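# Twist out the blender lid's filler cap and set it down

## Task

Rotate the small filler cap in the blender lid counter-clockwise until it stops, which unlocks it, then lift it free and leave it lying on the table. The jar must finish standing on its base, the result must hold without the robot supporting anything, and both hands must have released and withdrawn at the end.

## Robot and tools

ROBOT. Two arms, left_arm and right_arm, face each other across a table. left_arm's base is on the +y side. The names do not match sides of a camera image. Each arm ends in an identical five-finger right hand, so hand axes and finger numbers mean the same thing on both arms.

FRAMES. Result poses use one scene frame in metres: origin on the table top halfway between the arm bases, table surface at z = 0, +z up. Printed positions may be a little off, more so at long reach. Each hand has a hand point 0.05 m in front of the palm, where index pad and thumb tip meet in a pinch. Its axes: +z along the straightened fingers (fingertips 0.06 to 0.07 m beyond it), +y out of the palm, +x across the palm toward the little finger. The hand extends 0.08 m on the little-finger side; on the thumb side 0.02 m with the thumb swung in front of the palm, up to 0.09 m otherwise. A wrist bracket on the little-finger side protrudes 0.03 m past the point along +y and 0.11 m across, and can collide.

THE 28-NUMBER ROW. Every arm command is one flat list of 28 numbers covering both arms, each in [-1, 1]: left_arm dx, dy, dz, rx, ry, rz, then left_gripper little, ring, middle, index, thumb_bend, thumb_turn, force_limit, speed, then the same fourteen for right_arm and right_gripper. dx..rz are an offset, not a pose: the target is displaced from the hand point's pose in the most recent result showing it (before any such result, and for a second or later call in the same reply, from where it is when the action begins), expressed in the hand point's own axes. 1.0 equals 0.6 m of travel or 180 degrees; rx, ry, rz form a single rotation vector. The eight hand numbers are absolute targets. Fingers and thumb_bend: +1 straight, -1 fully curled. thumb_turn: +1 beside the palm, -1 across in front of it. A pinch is roughly index -0.22, thumb_bend -0.75, thumb_turn -0.57. force_limit maps -1..+1 to about 0..10 N at the fingertip (0..15 N for the two thumb motors) and only stops closing motion. speed maps -1..+1 from near zero to full (full travel in 0.6 s); close at -0.9 or slower for a gentle grip. There is no 'no change' value: to keep a hand as it is, resend its last eight numbers, or before any, its hand_measured six plus hand_force_limit and hand_speed. Each command is clipped per step to within 100 mm and 16 degrees of the measured pose; position wins over orientation when both cannot be met.

TOOLS.
execute_actions: {"actions": [...], "pictures": bool}. An empty list just reports state. One item {"rows": [[28 numbers], ...], "steps": n} runs up to 15 control steps of 1/30 s (default 15), one row per step, last row repeated; every row is measured from the same starting pose, not from the previous row. One item {"steps": n} without rows waits up to 300 steps counted from the last result, including your thinking time.
move: {"target": [28 numbers], "speed": m/s 0.002 to 0.5 (default 0.25; turning capped at twice that in rad/s), "stop_force": N 9 to 40, optional}. Drives each hand point along a straight line to its offset target, all arms finishing together, lasting 0.5 to 10 s. Hand numbers are sent at the start. It does not avoid obstacles or the other arm. With stop_force, an arm halts when its wrist sensor feels that much extra push against the motion, backs up two steps and holds; use a slow speed and avoid rotating that arm during such a move. Omit stop_force when pulling away from something you are pressing on. An arm commanded to move less than 1.5 mm and 0.5 degrees counts as still.
wait: {"seconds": 0 to 10}, sends nothing new.
zoom_image: {"camera": one of cam_high, cam_low, cam_left_wrist, cam_right_wrist, "region": [x0, y0, x1, y1]} pixels of that 504x504 image, at most 504 by 504.
show_instructions: no arguments; shows the reference images.
finished_scene: {"scene": current scene number}; irreversible, grades the scene.

RESULTS. The state line gives each hand point's position, quaternion wxyz and velocities. Hand fields: hand_measured (positions on the target scale), hand_stopped_by (moving, target, force, stalled, fault), hand_load_n (fingertip load, positive when pushed open; a dropped object shows as loads near 0), plus hand_force_limit and hand_speed. Wrist force and Wrist torque lines are in each end effector's axes, noisy, offset by up to about 4 N, saturating near 50 N; a press reads as force pointing back into the arm. 'pose unreachable' and HELD mean a clearance check altered or blocked commands. A move adds a 'move:' line: done, off_target, moving, held, fault or contact per arm, and limits such as paced (pose clipped) or held. 'Hand target' shows where the controller is currently heading.

BEHAVIOUR. Arm motion lags commands by about 0.17 s, and large moves may not finish in one action, so check the returned pose. Finger motors run until they reach the target or the force limit, then lock; a lock resists at least 15 N. Swing the thumb in front of the palm before reaching an object; a whole-hand wrap fits objects 0.035 to 0.08 m across.

AVOID. Arms are stiff: aiming even slightly past a firm contact can trip a fault. Any joint over its load limit (136 N m for the big joints, 25.4 N m for wrist joints, held weight included) or any external force of 150 N stops that arm for 10 s. Holding loads heats motors; at 85 °C the arm brakes. Never let the arms strike or push hard on each other. Do not drop, slam or knock anything off the table; loose items may occasionally get a small push.

Each tool is called after ">>>" as a command line: name --argument value for each argument, lists and objects as JSON in quotes; but a table of rows of numbers goes row by row, as --pt "numbers of a row", without its own name.

Reference images:

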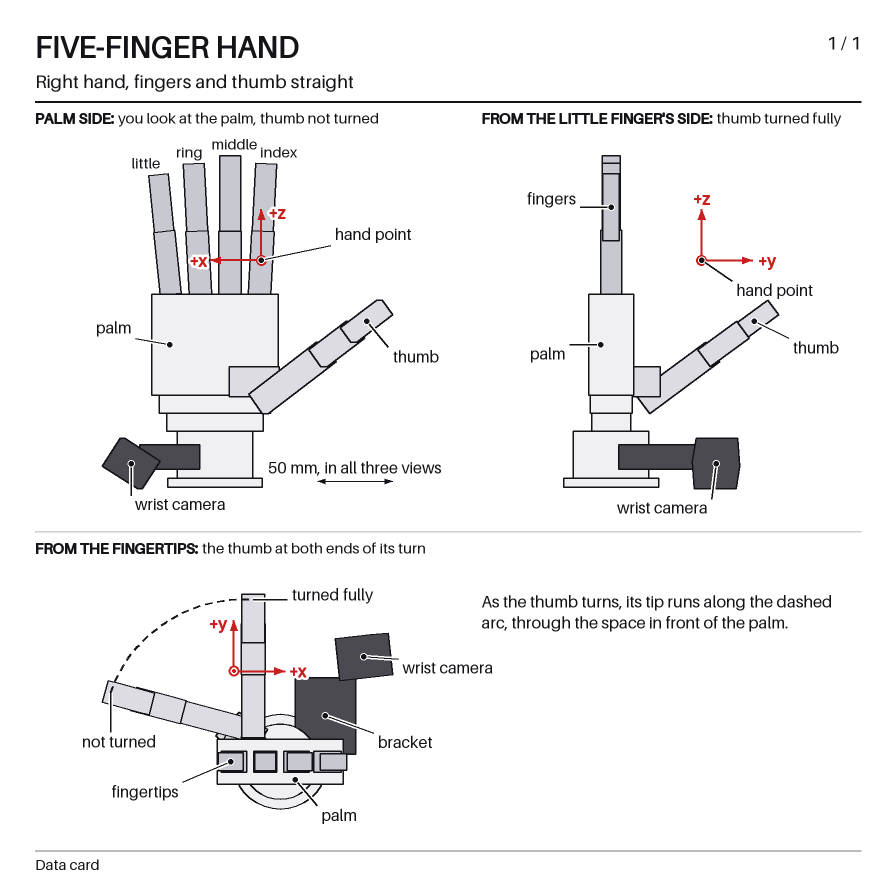

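## Session

>>> execute_actions --actions '[]'

Scene clock: 0.00 s of 6600.00 s.
left_arm: end_effector_position=(+0.2928, +0.4899, +0.4783) hand_measured=(+1.000, +1.000, +1.000, +1.000, +1.000, +1.000) hand_load_n=(+0.0, +0.0, +0.0, +0.0, +0.0, +0.0) hand_stopped_by=(target, target, target, target, target, target) hand_force_limit=0.00 hand_speed=-0.80 end_effector_quat_wxyz=(+0.008, +0.370, +0.929, +0.002) end_effector_velocity=(-0.000, +0.000, -0.001) end_effector_angular_velocity=(+0.003, +0.002, -0.001) | right_arm: end_effector_position=(+0.1205, -0.3459, +0.4788) hand_measured=(+1.000, +1.000, +1.000, +1.000, +1.000, +1.000) hand_load_n=(+0.0, +0.0, +0.0, +0.0, +0.0, +0.0) hand_stopped_by=(target, target, target, target, target, target) hand_force_limit=0.00 hand_speed=-0.80 end_effector_quat_wxyz=(+0.011, -0.330, +0.944, -0.013) end_effector_velocity=(+0.001, -0.000, -0.000) end_effector_angular_velocity=(+0.000, -0.000, -0.003)
Joint positions: left_arm=[ 0.556 -1.696  1.32   1.939  1.557 -1.912] | right_arm=[-1.165 -1.734  1.34   1.944  1.596 -1.906]
Joint velocities: left_arm=[-0.001 -0.     0.002  0.001  0.     0.   ] | right_arm=[-0.002  0.     0.    -0.    -0.     0.001]
Motor temperatures (°C, as the motors report them): left_arm=[25 28 29 32 30 34] | right_arm=[27 26 28 35 29 29]
Wrist force (N, on the end effector, along its own x y z axes, offset not removed): no reading
Wrist torque (N m, same axes, about the end effector's origin, offset not removed): no reading
Hand target (left_arm): +0.293, +0.490, +0.478; +0.008, +0.370, +0.929, +0.002
Hand target (right_arm): +0.120, -0.346, +0.479; +0.011, -0.330, +0.944, -0.013

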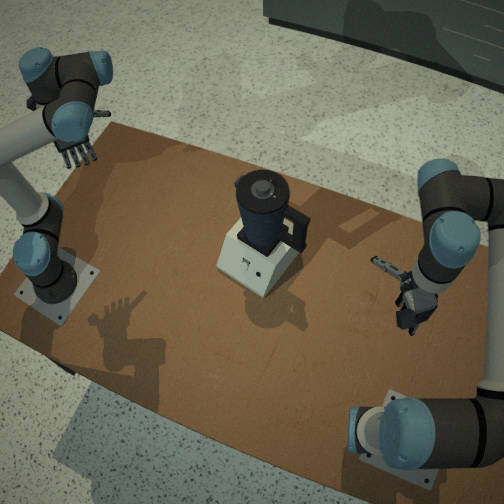

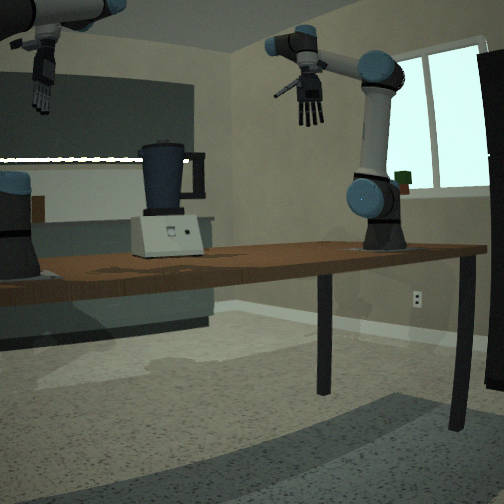

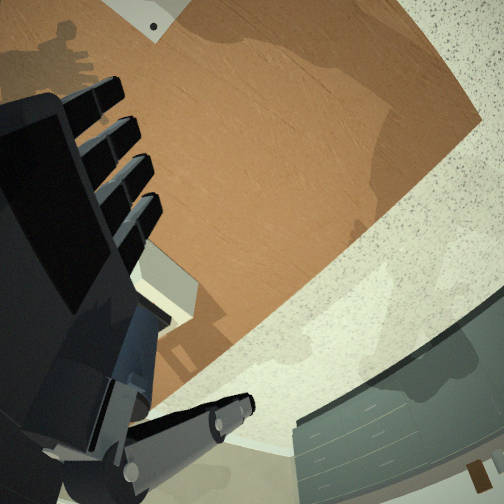

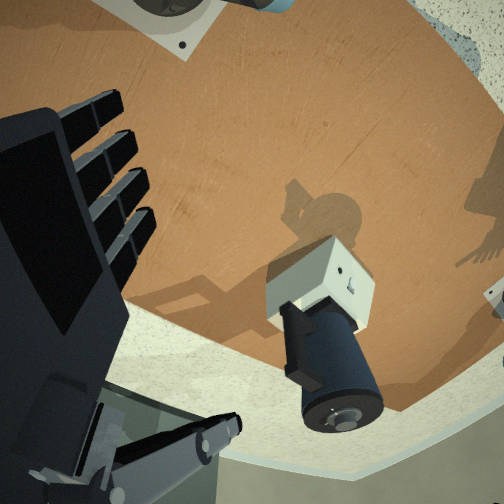

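>>> zoom_image --camera "cam_high" --region '[200, 150, 330, 310]'

>>> zoom_image --camera "cam_right_wrist" --region '[260, 280, 420, 450]'

>>> zoom_image --camera "cam_low" --region '[110, 120, 230, 270]'

Region (200, 150, 330, 310) of cam_high's 504x504 image, scaled by 3.150, with more detail than that image has; it fills the left 410 columns of this view, and the rest is white.

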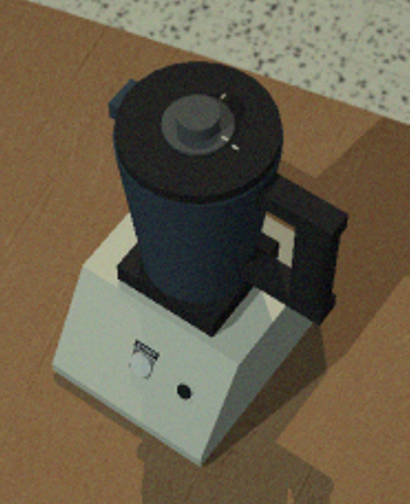

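Region (260, 280, 420, 450) of cam_right_wrist's 504x504 image, scaled by 2.965, with more detail than that image has; it fills the left 474 columns of this view, and the rest is white.

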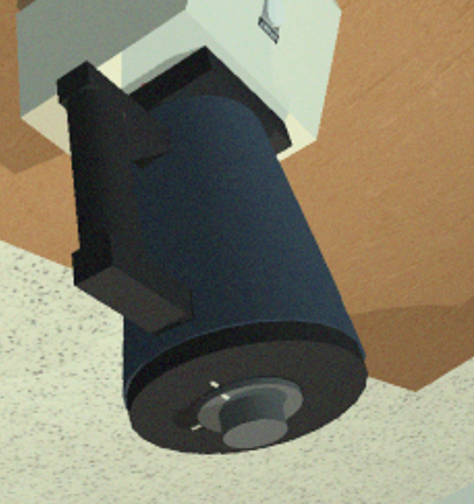

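Region (110, 120, 230, 270) of cam_low's 504x504 image, scaled by 3.360, with more detail than that image has; it fills the left 403 columns of this view, and the rest is white.

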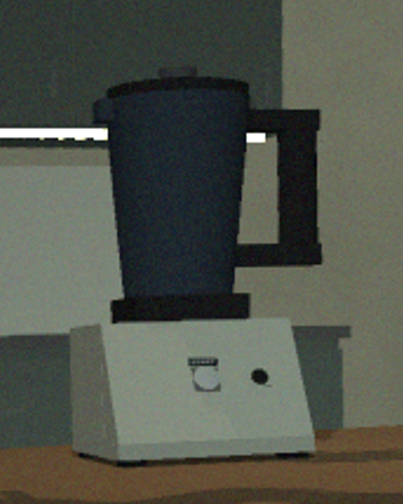

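>>> move --target '[-0.5863,-0.4082,0.0138,0.3558,-0.0737,-0.1157, 1,1,0.5,0.5,0.3,-1,0,0, 0,0,0,0,0,0, 1,1,1,1,1,1,0,-0.8]' --speed 0.3

Scene clock: 122.73 s of 6600.00 s.
left_arm: end_effector_position=(+0.3805, +0.0707, +0.4723) hand_measured=(+1.000, +1.000, +0.500, +0.500, +0.300, -1.000) hand_load_n=(+0.0, +0.0, +0.0, +0.0, +0.0, +0.0) hand_stopped_by=(target, target, target, target, target, target) hand_force_limit=0.00 hand_speed=0.00 end_effector_quat_wxyz=(-0.086, +0.152, +0.831, -0.528) end_effector_velocity=(+0.001, -0.002, +0.000) end_effector_angular_velocity=(-0.008, +0.001, +0.008) | right_arm: end_effector_position=(+0.1205, -0.3459, +0.4788) hand_measured=(+1.000, +1.000, +1.000, +1.000, +1.000, +1.000) hand_load_n=(+0.0, +0.0, +0.0, +0.0, +0.0, +0.0) hand_stopped_by=(target, target, target, target, target, target) hand_force_limit=0.00 hand_speed=-0.80 end_effector_quat_wxyz=(+0.011, -0.330, +0.944, -0.013) end_effector_velocity=(+0.001, -0.000, +0.000) end_effector_angular_velocity=(+0.000, -0.000, -0.002)
Joint positions: left_arm=[ 0.724 -1.019  0.529  1.195  2.421 -2.554] | right_arm=[-1.165 -1.734  1.34   1.944  1.596 -1.906]
Joint velocities: left_arm=[-0.001 -0.005  0.01  -0.022 -0.003 -0.015] | right_arm=[-0.002 -0.    -0.     0.    -0.    -0.   ]
Motor temperatures (°C, as the motors report them): left_arm=[25 28 29 32 30 34] | right_arm=[27 26 28 35 29 29]
Wrist force (N, on the end effector, along its own x y z axes, offset not removed): left_arm=[-1.3 -2.9 2.4] | right_arm=[1.9 2.9 -0.3]
Wrist torque (N m, same axes, about the end effector's origin, offset not removed): left_arm=[-0.28 0.08 -0.08] | right_arm=[0.55 -0.38 0.09]
Hand target (left_arm): +0.381, +0.070, +0.472; -0.086, +0.151, +0.831, -0.529
Hand target (right_arm): +0.120, -0.346, +0.479; +0.011, -0.330, +0.944, -0.013
Off the commanded pose (left_arm): 0.001 m, 0 deg.
Off the commanded pose (right_arm): 0.000 m, 0 deg.
After step 90, 117.00 s passed at rest.
move: done

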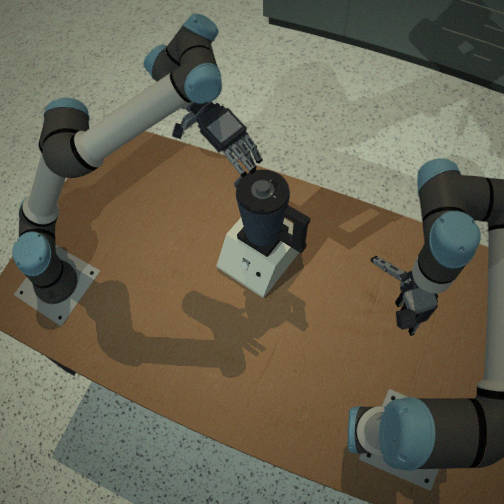

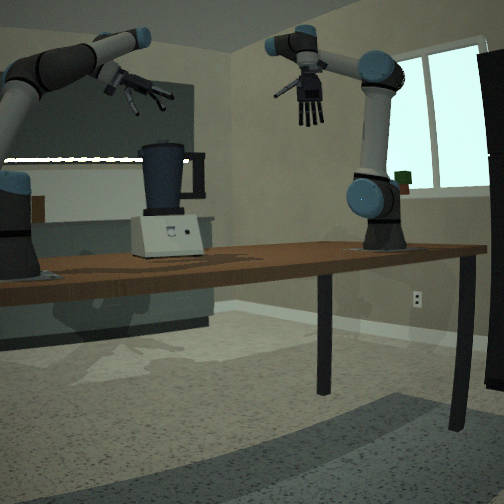

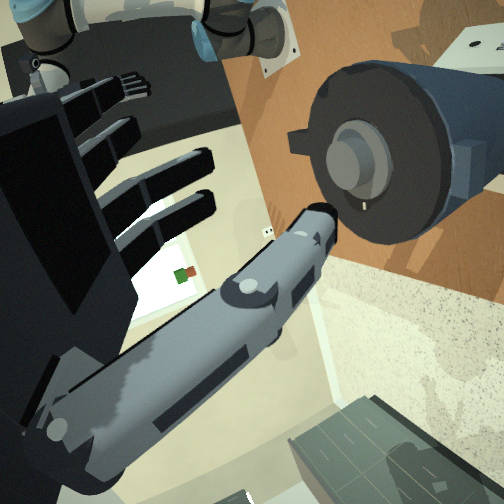

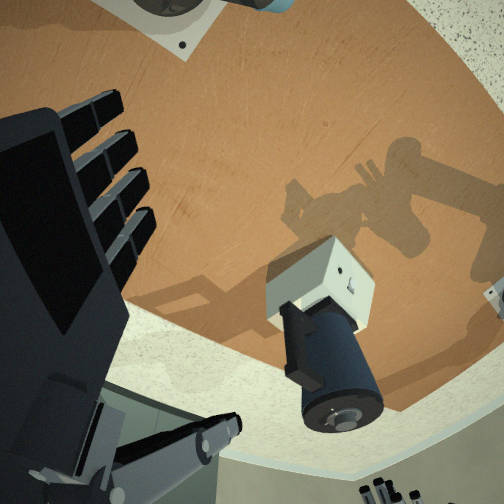

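>>> move --target '[-0.0097,0.0233,0.155,0,0,0, 1,1,0.5,0.5,0.3,-1,0,0, 0,0,0,0,0,0, 1,1,1,1,1,1,0,-0.8]' --speed 0.15

Scene clock: 144.97 s of 6600.00 s.
left_arm: end_effector_position=(+0.3602, -0.0047, +0.4201) hand_measured=(+1.000, +1.000, +0.500, +0.500, +0.300, -1.000) hand_load_n=(+0.0, +0.0, +0.0, +0.0, +0.0, +0.0) hand_stopped_by=(target, target, target, target, target, target) hand_force_limit=0.00 hand_speed=0.00 end_effector_quat_wxyz=(-0.086, +0.152, +0.831, -0.528) end_effector_velocity=(+0.000, -0.002, -0.000) end_effector_angular_velocity=(-0.002, -0.002, +0.001) | right_arm: end_effector_position=(+0.1205, -0.3459, +0.4788) hand_measured=(+1.000, +1.000, +1.000, +1.000, +1.000, +1.000) hand_load_n=(+0.0, +0.0, +0.0, +0.0, +0.0, +0.0) hand_stopped_by=(target, target, target, target, target, target) hand_force_limit=0.00 hand_speed=-0.80 end_effector_quat_wxyz=(+0.011, -0.330, +0.944, -0.013) end_effector_velocity=(-0.000, -0.000, +0.000) end_effector_angular_velocity=(+0.000, +0.001, -0.001)
Joint positions: left_arm=[ 0.612 -0.983  0.603  1.012  2.333 -2.654] | right_arm=[-1.165 -1.734  1.34   1.944  1.596 -1.906]
Joint velocities: left_arm=[-0.002  0.001 -0.    -0.005 -0.002 -0.002] | right_arm=[-0.001 -0.    -0.     0.001 -0.    -0.   ]
Motor temperatures (°C, as the motors report them): left_arm=[25 28 29 32 30 34] | right_arm=[27 26 28 35 29 29]
Wrist force (N, on the end effector, along its own x y z axes, offset not removed): left_arm=[-0.6 -2.4 -1.9] | right_arm=[4.4 2.0 0.7]
Wrist torque (N m, same axes, about the end effector's origin, offset not removed): left_arm=[0.00 0.03 0.04] | right_arm=[0.33 -0.73 0.20]
Hand target (left_arm): +0.360, -0.005, +0.420; -0.086, +0.152, +0.831, -0.528
Hand target (right_arm): +0.120, -0.346, +0.479; +0.011, -0.330, +0.944, -0.013
Off the commanded pose (left_arm): 0.000 m, 0 deg.
Off the commanded pose (right_arm): 0.000 m, 0 deg.
After step 90, 18.00 s passed at rest.
move: done

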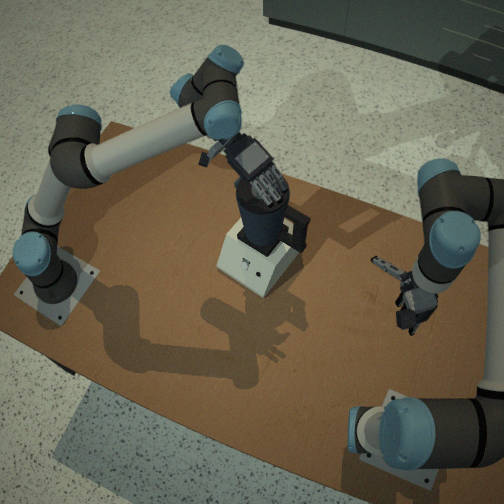

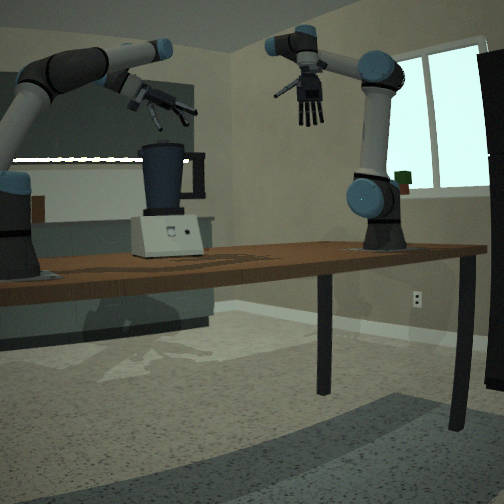

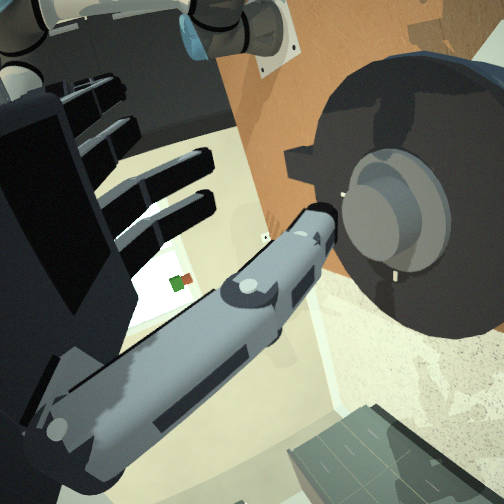

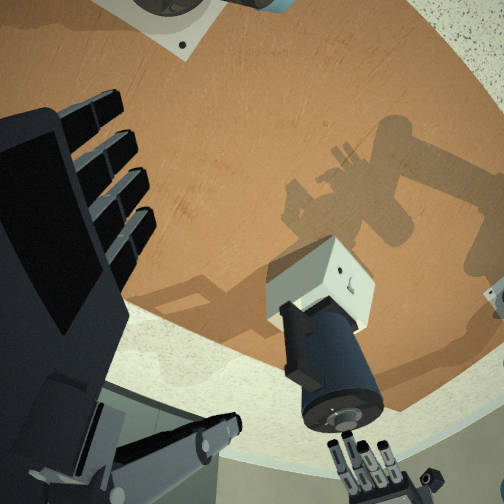

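>>> zoom_image --camera "cam_low" --region '[115, 70, 215, 170]'

>>> zoom_image --camera "cam_right_wrist" --region '[270, 360, 450, 504]'

Region (115, 70, 215, 170) of cam_low's 504x504 image, scaled by 5.040, with more detail than that image has.

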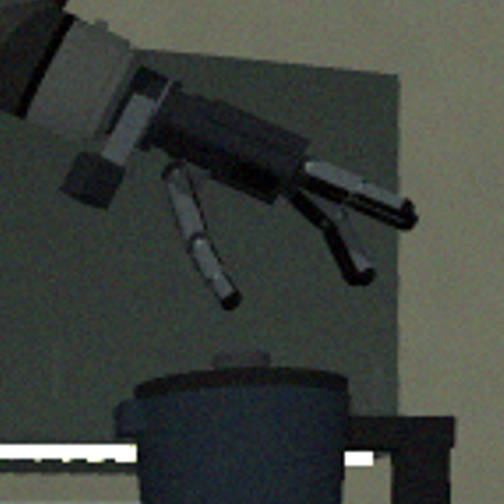

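Region (270, 360, 450, 504) of cam_right_wrist's 504x504 image, scaled by 2.800, with more detail than that image has; it fills the top 403 rows of this view, and the rest is white.

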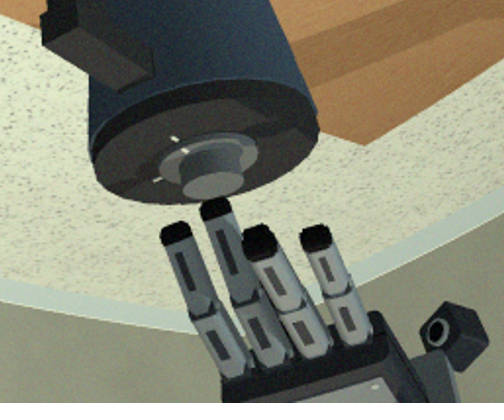

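>>> move --target '[0,0.0213,-0.0452,0,0,0, 1,1,0.2,0.2,-0.2,-1,0,0, 0,0,0,0,0,0, 1,1,1,1,1,1,0,-0.8]' --speed 0.1

>>> zoom_image --camera "cam_low" --region '[115, 70, 215, 170]'

Scene clock: 166.20 s of 6600.00 s.
left_arm: end_effector_position=(+0.3703, +0.0232, +0.4201) hand_measured=(+1.000, +1.000, +0.200, +0.200, -0.200, -1.000) hand_load_n=(+0.0, +0.0, +0.0, +0.0, +0.0, +0.0) hand_stopped_by=(target, target, target, target, target, target) hand_force_limit=0.00 hand_speed=0.00 end_effector_quat_wxyz=(-0.086, +0.152, +0.831, -0.528) end_effector_velocity=(+0.001, +0.003, -0.001) end_effector_angular_velocity=(+0.001, +0.002, +0.001) | right_arm: end_effector_position=(+0.1205, -0.3459, +0.4788) hand_measured=(+1.000, +1.000, +1.000, +1.000, +1.000, +1.000) hand_load_n=(+0.0, +0.0, +0.0, +0.0, +0.0, +0.0) hand_stopped_by=(target, target, target, target, target, target) hand_force_limit=0.00 hand_speed=-0.80 end_effector_quat_wxyz=(+0.011, -0.330, +0.944, -0.013) end_effector_velocity=(-0.000, +0.000, -0.000) end_effector_angular_velocity=(+0.000, -0.000, +0.001)
Joint positions: left_arm=[ 0.655 -1.024  0.674  1.008  2.368 -2.617] | right_arm=[-1.165 -1.734  1.34   1.944  1.596 -1.906]
Joint velocities: left_arm=[ 0.005 -0.003  0.008 -0.001  0.004  0.003] | right_arm=[ 0.001  0.     0.001 -0.001 -0.    -0.   ]
Motor temperatures (°C, as the motors report them): left_arm=[25 28 29 32 30 34] | right_arm=[27 26 28 35 29 29]
Wrist force (N, on the end effector, along its own x y z axes, offset not removed): left_arm=[0.1 -2.1 -0.4] | right_arm=[2.4 2.5 0.1]
Wrist torque (N m, same axes, about the end effector's origin, offset not removed): left_arm=[-0.18 -0.14 0.09] | right_arm=[0.42 -0.43 0.12]
Hand target (left_arm): +0.370, +0.023, +0.420; -0.086, +0.152, +0.831, -0.528
Hand target (right_arm): +0.120, -0.346, +0.479; +0.011, -0.330, +0.944, -0.013
Off the commanded pose (left_arm): 0.000 m, 0 deg.
Off the commanded pose (right_arm): 0.000 m, 0 deg.
After step 90, 17.30 s passed at rest.
move: done

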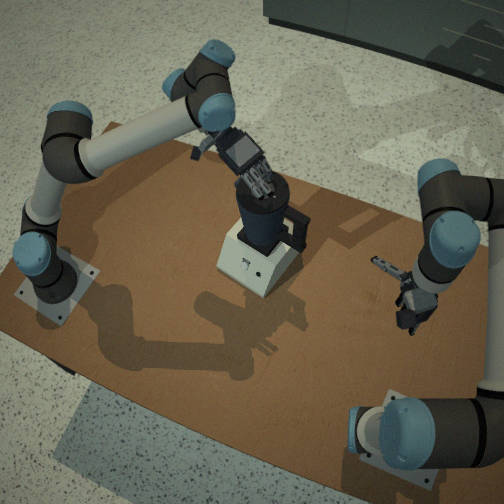

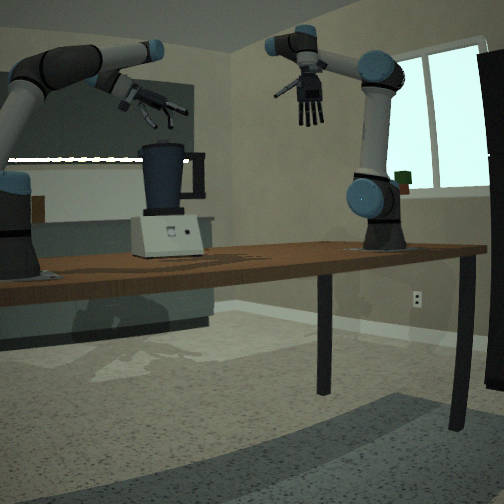

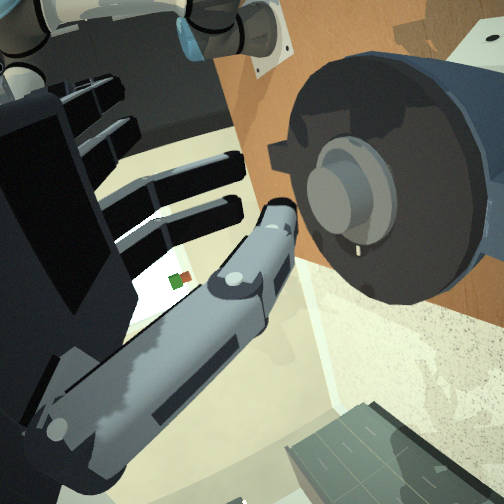

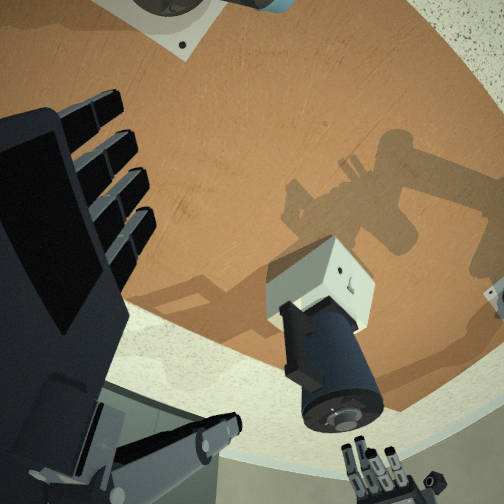

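Region (115, 70, 215, 170) of cam_low's 504x504 image, scaled by 5.040, with more detail than that image has.

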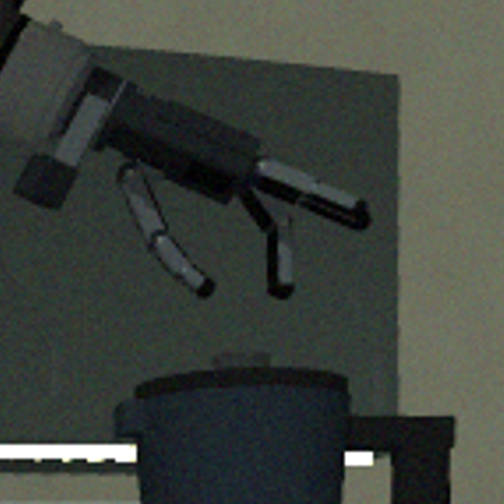

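>>> move --target '[0,0.0422,0.02,0,0,0, 1,1,0.35,0.35,0.0,-1,0,0, 0,0,0,0,0,0, 1,1,1,1,1,1,0,-0.8]' --speed 0.06

>>> zoom_image --camera "cam_low" --region '[115, 70, 215, 170]'

>>> zoom_image --camera "cam_right_wrist" --region '[290, 380, 430, 504]'

Scene clock: 183.10 s of 6600.00 s.
left_arm: end_effector_position=(+0.3708, +0.0230, +0.3924) hand_measured=(+1.000, +1.000, +0.350, +0.350, +0.000, -1.000) hand_load_n=(+0.0, +0.0, +0.0, +0.0, +0.0, +0.0) hand_stopped_by=(target, target, target, target, target, target) hand_force_limit=0.00 hand_speed=0.00 end_effector_quat_wxyz=(-0.086, +0.152, +0.831, -0.528) end_effector_velocity=(+0.001, +0.000, -0.003) end_effector_angular_velocity=(+0.001, -0.000, +0.003) | right_arm: end_effector_position=(+0.1205, -0.3459, +0.4788) hand_measured=(+1.000, +1.000, +1.000, +1.000, +1.000, +1.000) hand_load_n=(+0.0, +0.0, +0.0, +0.0, +0.0, +0.0) hand_stopped_by=(target, target, target, target, target, target) hand_force_limit=0.00 hand_speed=-0.80 end_effector_quat_wxyz=(+0.011, -0.330, +0.944, -0.013) end_effector_velocity=(-0.000, +0.000, -0.000) end_effector_angular_velocity=(+0.000, +0.000, +0.001)
Joint positions: left_arm=[ 0.656 -1.051  0.792  0.919  2.369 -2.617] | right_arm=[-1.165 -1.734  1.34   1.944  1.596 -1.906]
Joint velocities: left_arm=[ 0.    -0.003  0.012 -0.009 -0.002 -0.001] | right_arm=[ 0.001  0.     0.    -0.    -0.    -0.   ]
Motor temperatures (°C, as the motors report them): left_arm=[25 28 29 32 30 34] | right_arm=[27 26 28 35 29 29]
Wrist force (N, on the end effector, along its own x y z axes, offset not removed): left_arm=[-0.6 0.0 -1.0] | right_arm=[2.5 2.6 0.0]
Wrist torque (N m, same axes, about the end effector's origin, offset not removed): left_arm=[0.33 0.19 0.03] | right_arm=[0.42 -0.44 0.14]
Hand target (left_arm): +0.371, +0.023, +0.392; -0.086, +0.152, +0.831, -0.528
Hand target (right_arm): +0.120, -0.346, +0.479; +0.011, -0.330, +0.944, -0.013
Off the commanded pose (left_arm): 0.000 m, 0 deg.
Off the commanded pose (right_arm): 0.000 m, 0 deg.
After step 90, 12.97 s passed at rest.
move: done

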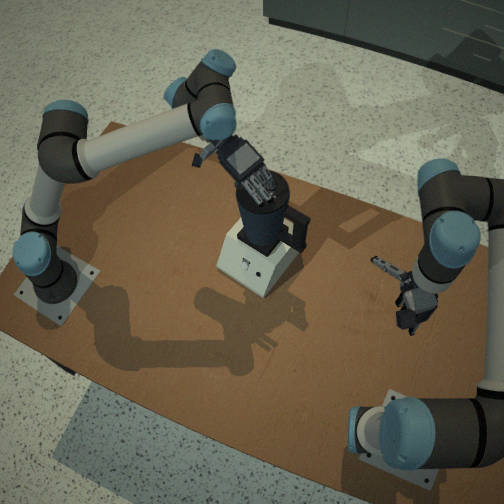

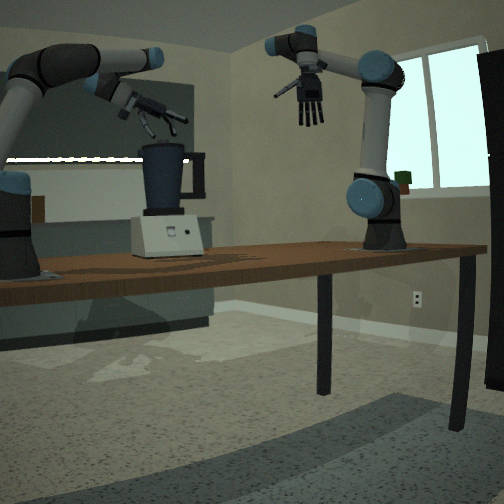

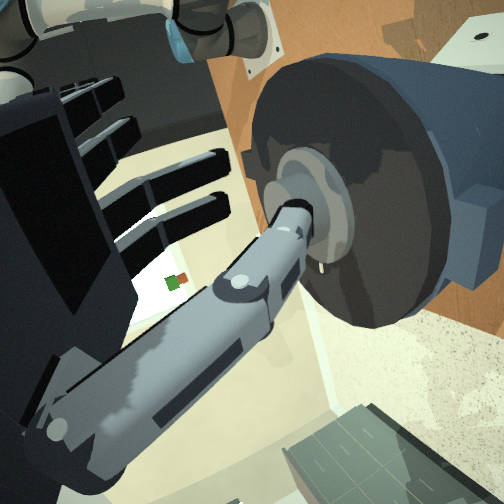

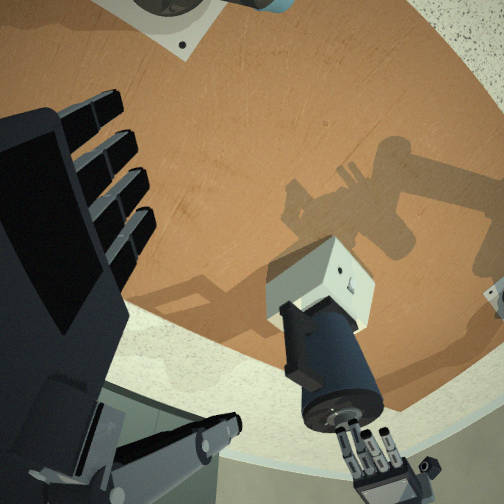

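Region (115, 70, 215, 170) of cam_low's 504x504 image, scaled by 5.040, with more detail than that image has.

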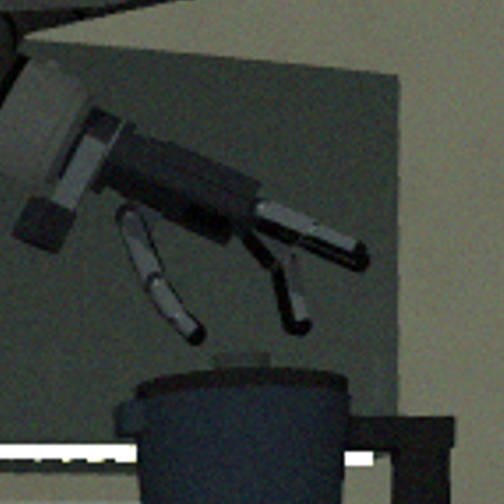

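Region (290, 380, 430, 504) of cam_right_wrist's 504x504 image, scaled by 3.600, with more detail than that image has; it fills the top 446 rows of this view, and the rest is white.

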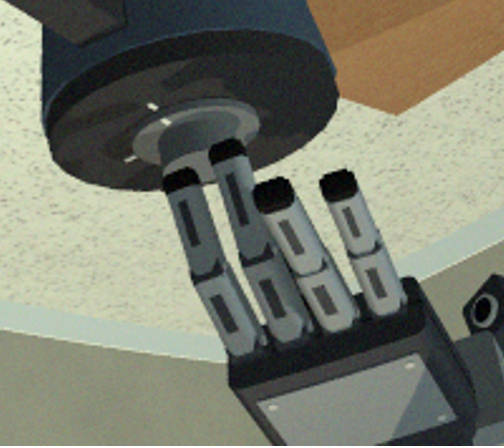

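>>> move --target '[-0.015,0.0271,0.0128,0,0,0, 1,1,0.35,0.35,0.0,-1,0,0, 0,0,0,0,0,0, 1,1,1,1,1,1,0,-0.8]' --speed 0.02 --stop_force 9

>>> zoom_image --camera "cam_low" --region '[115, 70, 215, 170]'

>>> zoom_image --camera "cam_right_wrist" --region '[290, 380, 430, 504]'

Scene clock: 206.43 s of 6600.00 s.
left_arm: end_effector_position=(+0.3794, +0.0199, +0.3749) hand_measured=(+1.000, +1.000, +0.350, +0.350, +0.000, -1.000) hand_load_n=(+0.0, +0.0, +0.0, +0.0, +0.0, +0.0) hand_stopped_by=(target, target, target, target, target, target) hand_force_limit=0.00 hand_speed=0.00 end_effector_quat_wxyz=(-0.086, +0.152, +0.831, -0.528) end_effector_velocity=(+0.001, -0.001, -0.002) end_effector_angular_velocity=(-0.001, -0.000, -0.000) | right_arm: end_effector_position=(+0.1205, -0.3459, +0.4788) hand_measured=(+1.000, +1.000, +1.000, +1.000, +1.000, +1.000) hand_load_n=(+0.0, +0.0, +0.0, +0.0, +0.0, +0.0) hand_stopped_by=(target, target, target, target, target, target) hand_force_limit=0.00 hand_speed=-0.80 end_effector_quat_wxyz=(+0.011, -0.330, +0.944, -0.013) end_effector_velocity=(+0.000, -0.000, +0.000) end_effector_angular_velocity=(+0.000, -0.000, -0.000)
Joint positions: left_arm=[ 0.666 -1.036  0.815  0.887  2.377 -2.608] | right_arm=[-1.165 -1.734  1.34   1.944  1.596 -1.906]
Joint velocities: left_arm=[ 0.001  0.001  0.002 -0.004  0.001  0.001] | right_arm=[-0.001 -0.    -0.    -0.     0.    -0.   ]
Motor temperatures (°C, as the motors report them): left_arm=[25 28 29 32 30 34] | right_arm=[27 26 28 35 29 29]
Wrist force (N, on the end effector, along its own x y z axes, offset not removed): left_arm=[-0.6 -1.4 -0.5] | right_arm=[2.4 2.6 0.1]
Wrist torque (N m, same axes, about the end effector's origin, offset not removed): left_arm=[-0.08 0.23 -0.07] | right_arm=[0.44 -0.39 0.09]
Hand target (left_arm): +0.380, +0.020, +0.375; -0.086, +0.152, +0.831, -0.528
Hand target (right_arm): +0.120, -0.346, +0.479; +0.011, -0.330, +0.944, -0.013
Off the commanded pose (left_arm): 0.000 m, 0 deg.
Off the commanded pose (right_arm): 0.000 m, 0 deg.
After step 90, 19.00 s passed at rest.
move: done

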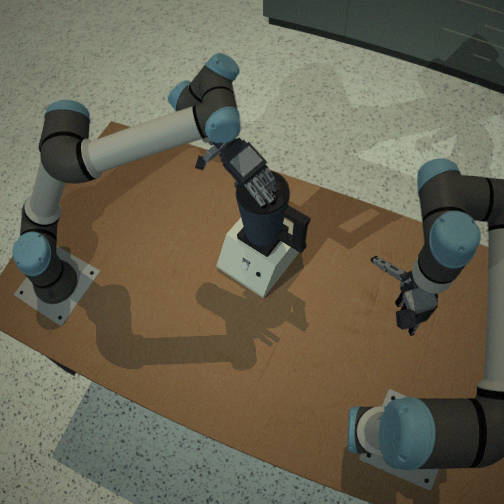

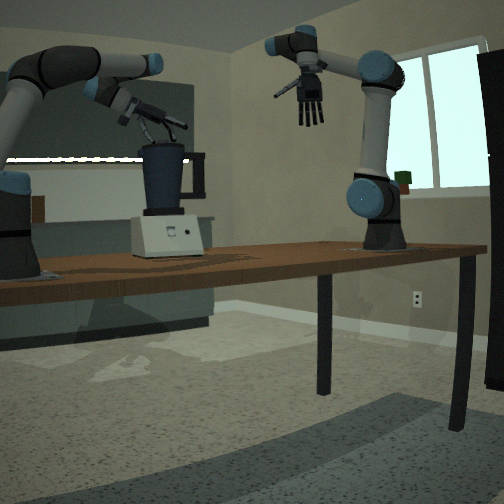

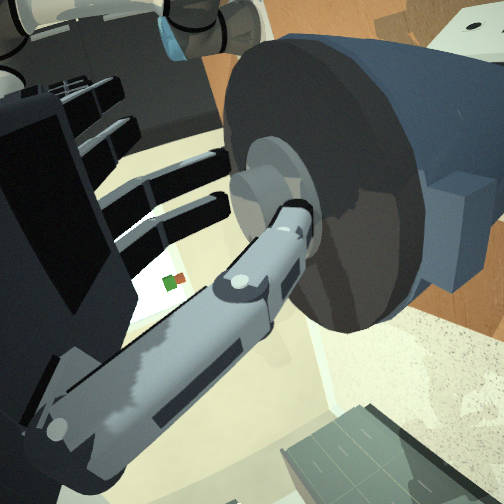

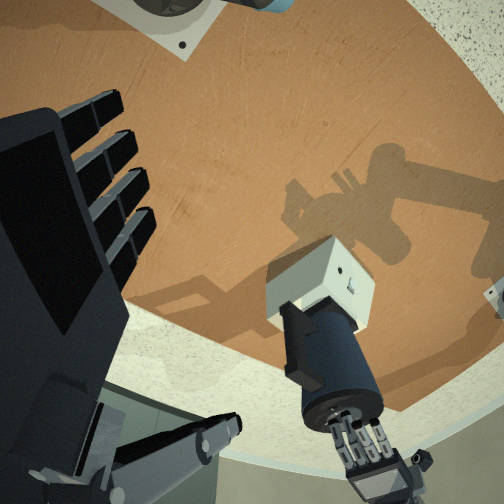

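Region (115, 70, 215, 170) of cam_low's 504x504 image, scaled by 5.040, with more detail than that image has.

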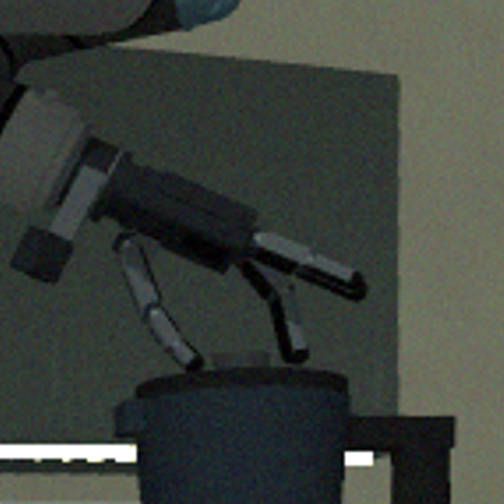

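Region (290, 380, 430, 504) of cam_right_wrist's 504x504 image, scaled by 3.600, with more detail than that image has; it fills the top 446 rows of this view, and the rest is white.

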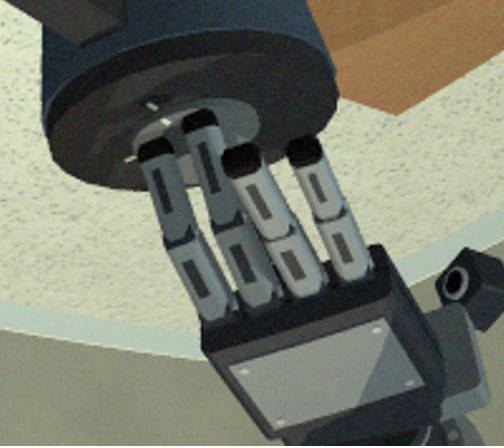

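>>> move --target '[0,0.006,0.0028,0,0,0, 1,1,0.35,0.35,0.0,-1,0,0, 0,0,0,0,0,0, 1,1,1,1,1,1,0,-0.8]' --speed 0.01 --stop_force 9

>>> zoom_image --camera "cam_left_wrist" --region '[170, 110, 350, 290]'

Scene clock: 213.80 s of 6600.00 s.
left_arm: end_effector_position=(+0.3795, +0.0199, +0.3712) hand_measured=(+1.000, +1.000, +0.350, +0.350, +0.000, -1.000) hand_load_n=(+0.0, +0.0, +0.0, +0.0, -1.5, +0.0) hand_stopped_by=(target, target, target, target, target, target) hand_force_limit=0.00 hand_speed=0.00 end_effector_quat_wxyz=(-0.086, +0.152, +0.831, -0.528) end_effector_velocity=(-0.000, -0.000, -0.002) end_effector_angular_velocity=(-0.001, -0.000, -0.001) | right_arm: end_effector_position=(+0.1205, -0.3459, +0.4788) hand_measured=(+1.000, +1.000, +1.000, +1.000, +1.000, +1.000) hand_load_n=(+0.0, +0.0, +0.0, +0.0, +0.0, +0.0) hand_stopped_by=(target, target, target, target, target, target) hand_force_limit=0.00 hand_speed=-0.80 end_effector_quat_wxyz=(+0.011, -0.330, +0.944, -0.013) end_effector_velocity=(+0.000, +0.000, -0.000) end_effector_angular_velocity=(+0.000, -0.001, -0.000)
Joint positions: left_arm=[ 0.666 -1.038  0.828  0.876  2.377 -2.607] | right_arm=[-1.165 -1.734  1.34   1.944  1.596 -1.906]
Joint velocities: left_arm=[-0.001 -0.001  0.007 -0.007  0.     0.   ] | right_arm=[-0.     0.    -0.    -0.001 -0.    -0.   ]
Motor temperatures (°C, as the motors report them): left_arm=[25 28 29 32 30 34] | right_arm=[27 26 28 35 29 29]
Wrist force (N, on the end effector, along its own x y z axes, offset not removed): left_arm=[-1.6 -6.4 -5.4] | right_arm=[3.3 2.7 1.4]
Wrist torque (N m, same axes, about the end effector's origin, offset not removed): left_arm=[-0.43 0.25 -0.15] | right_arm=[0.25 -0.59 0.09]
Hand target (left_arm): +0.379, +0.020, +0.371; -0.086, +0.152, +0.831, -0.528
Hand target (right_arm): +0.120, -0.346, +0.479; +0.011, -0.330, +0.944, -0.013
Off the commanded pose (left_arm): 0.000 m, 0 deg.
Off the commanded pose (right_arm): 0.000 m, 0 deg.
After step 90, 3.67 s passed at rest.
move: done

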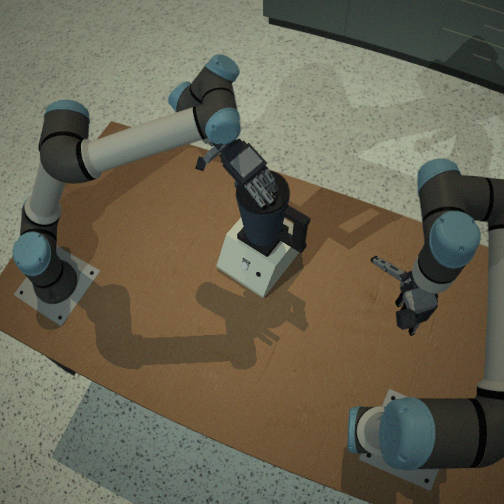

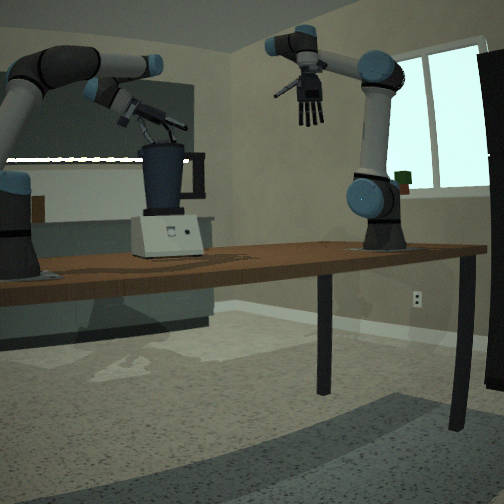

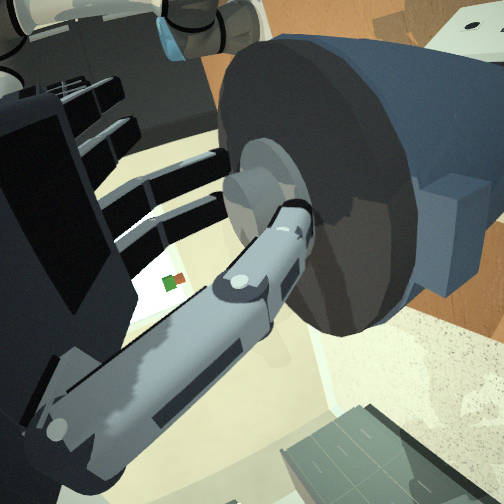

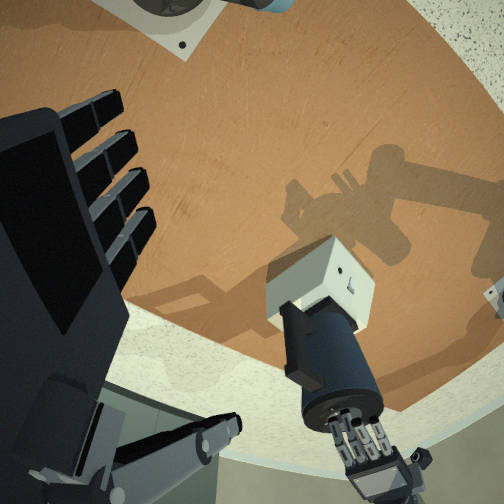

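Region (170, 110, 350, 290) of cam_left_wrist's 504x504 image, scaled by 2.800, with more detail than that image has.

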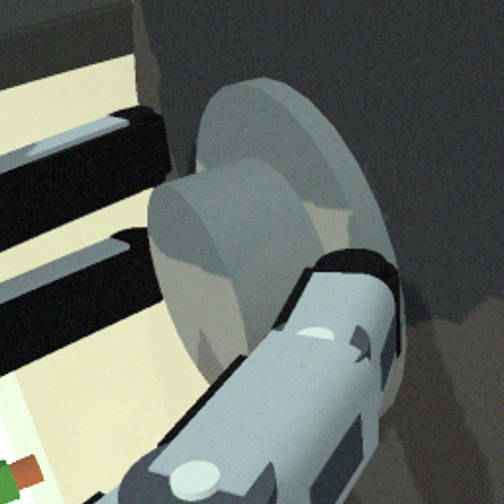

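>>> move --target '[0,-0.0023,-0.001,0,0,0, 1,1,-0.2,-0.2,-0.7,-1,0.2,-0.9, 0,0,0,0,0,0, 1,1,1,1,1,1,0,-0.8]' --speed 0.01

>>> zoom_image --camera "cam_low" --region '[115, 70, 215, 170]'

>>> zoom_image --camera "cam_right_wrist" --region '[290, 380, 430, 504]'

Scene clock: 224.07 s of 6600.00 s.
left_arm: end_effector_position=(+0.3794, +0.0199, +0.3727) hand_measured=(+1.000, +1.000, +0.142, +0.136, -0.216, -1.000) hand_load_n=(+0.0, +0.0, +9.0, +10.5, +8.5, +0.0) hand_stopped_by=(target, target, force, force, force, target) hand_force_limit=0.20 hand_speed=-0.90 end_effector_quat_wxyz=(-0.086, +0.152, +0.831, -0.528) end_effector_velocity=(-0.000, -0.000, +0.000) end_effector_angular_velocity=(-0.001, -0.001, -0.000) | right_arm: end_effector_position=(+0.1205, -0.3459, +0.4788) hand_measured=(+1.000, +1.000, +1.000, +1.000, +1.000, +1.000) hand_load_n=(+0.0, +0.0, +0.0, +0.0, +0.0, +0.0) hand_stopped_by=(target, target, target, target, target, target) hand_force_limit=0.00 hand_speed=-0.80 end_effector_quat_wxyz=(+0.011, -0.330, +0.944, -0.013) end_effector_velocity=(-0.000, +0.000, +0.000) end_effector_angular_velocity=(+0.000, -0.000, +0.001)
Joint positions: left_arm=[ 0.666 -1.037  0.823  0.88   2.377 -2.607] | right_arm=[-1.165 -1.734  1.34   1.944  1.596 -1.906]
Joint velocities: left_arm=[-0.     0.    -0.001 -0.     0.    -0.   ] | right_arm=[ 0.001 -0.    -0.     0.    -0.    -0.   ]
Motor temperatures (°C, as the motors report them): left_arm=[25 28 29 32 30 34] | right_arm=[27 26 28 35 29 29]
Wrist force (N, on the end effector, along its own x y z axes, offset not removed): left_arm=[2.2 -20.5 0.1] | right_arm=[2.4 2.9 0.9]
Wrist torque (N m, same axes, about the end effector's origin, offset not removed): left_arm=[0.90 -0.39 -0.07] | right_arm=[0.36 -0.35 0.10]
Hand target (left_arm): +0.379, +0.020, +0.373; -0.086, +0.152, +0.831, -0.528
Hand target (right_arm): +0.120, -0.346, +0.479; +0.011, -0.330, +0.944, -0.013
Off the commanded pose (left_arm): 0.000 m, 0 deg.
Off the commanded pose (right_arm): 0.000 m, 0 deg.
After step 90, 4.90 s passed at rest.
move: done

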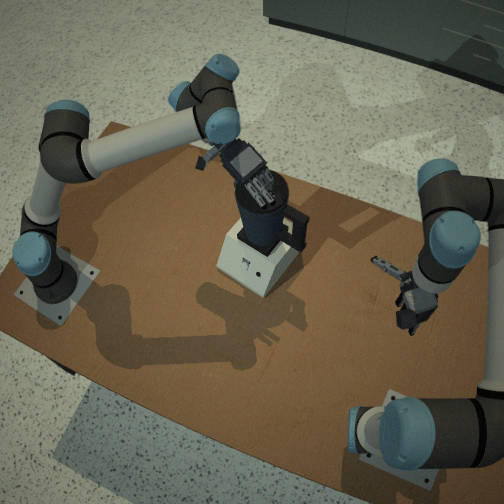

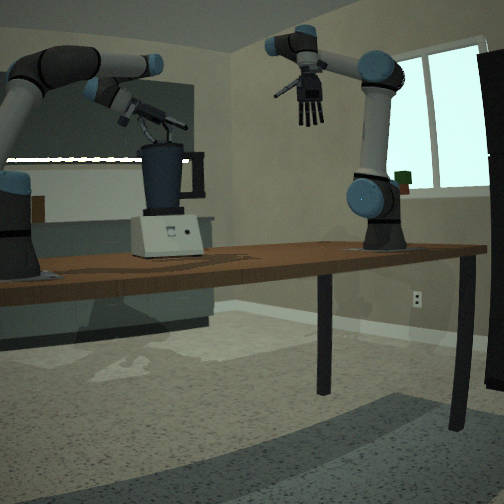

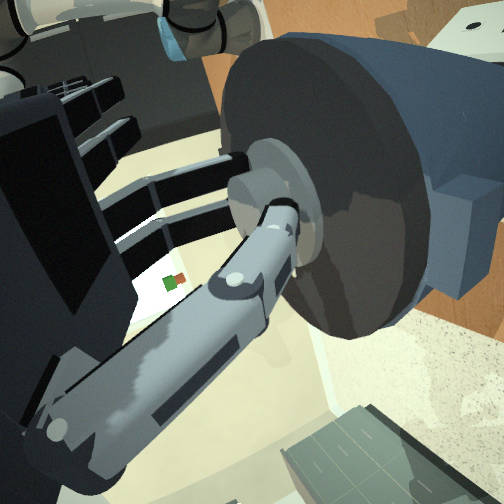

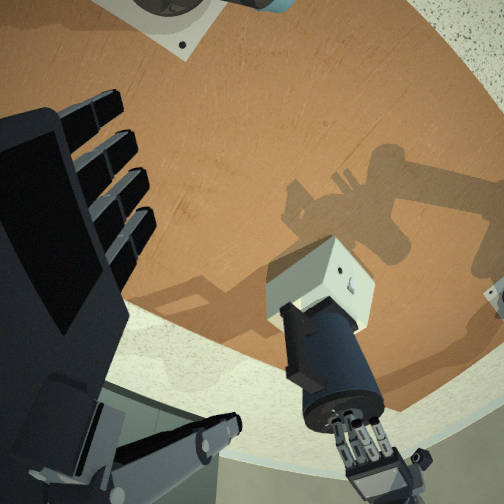

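Region (115, 70, 215, 170) of cam_low's 504x504 image, scaled by 5.040, with more detail than that image has.

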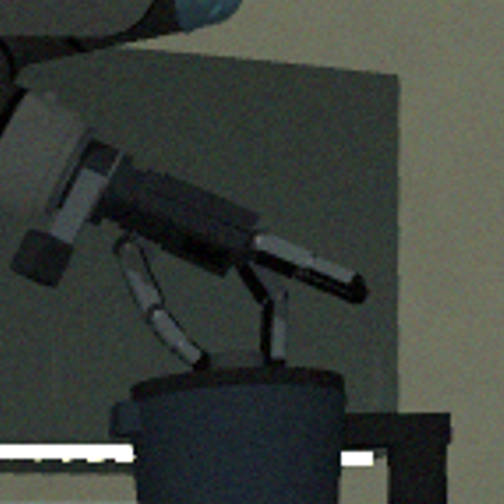

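Region (290, 380, 430, 504) of cam_right_wrist's 504x504 image, scaled by 3.600, with more detail than that image has; it fills the top 446 rows of this view, and the rest is white.

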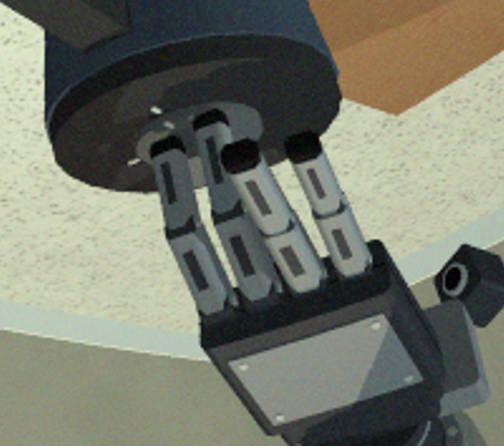

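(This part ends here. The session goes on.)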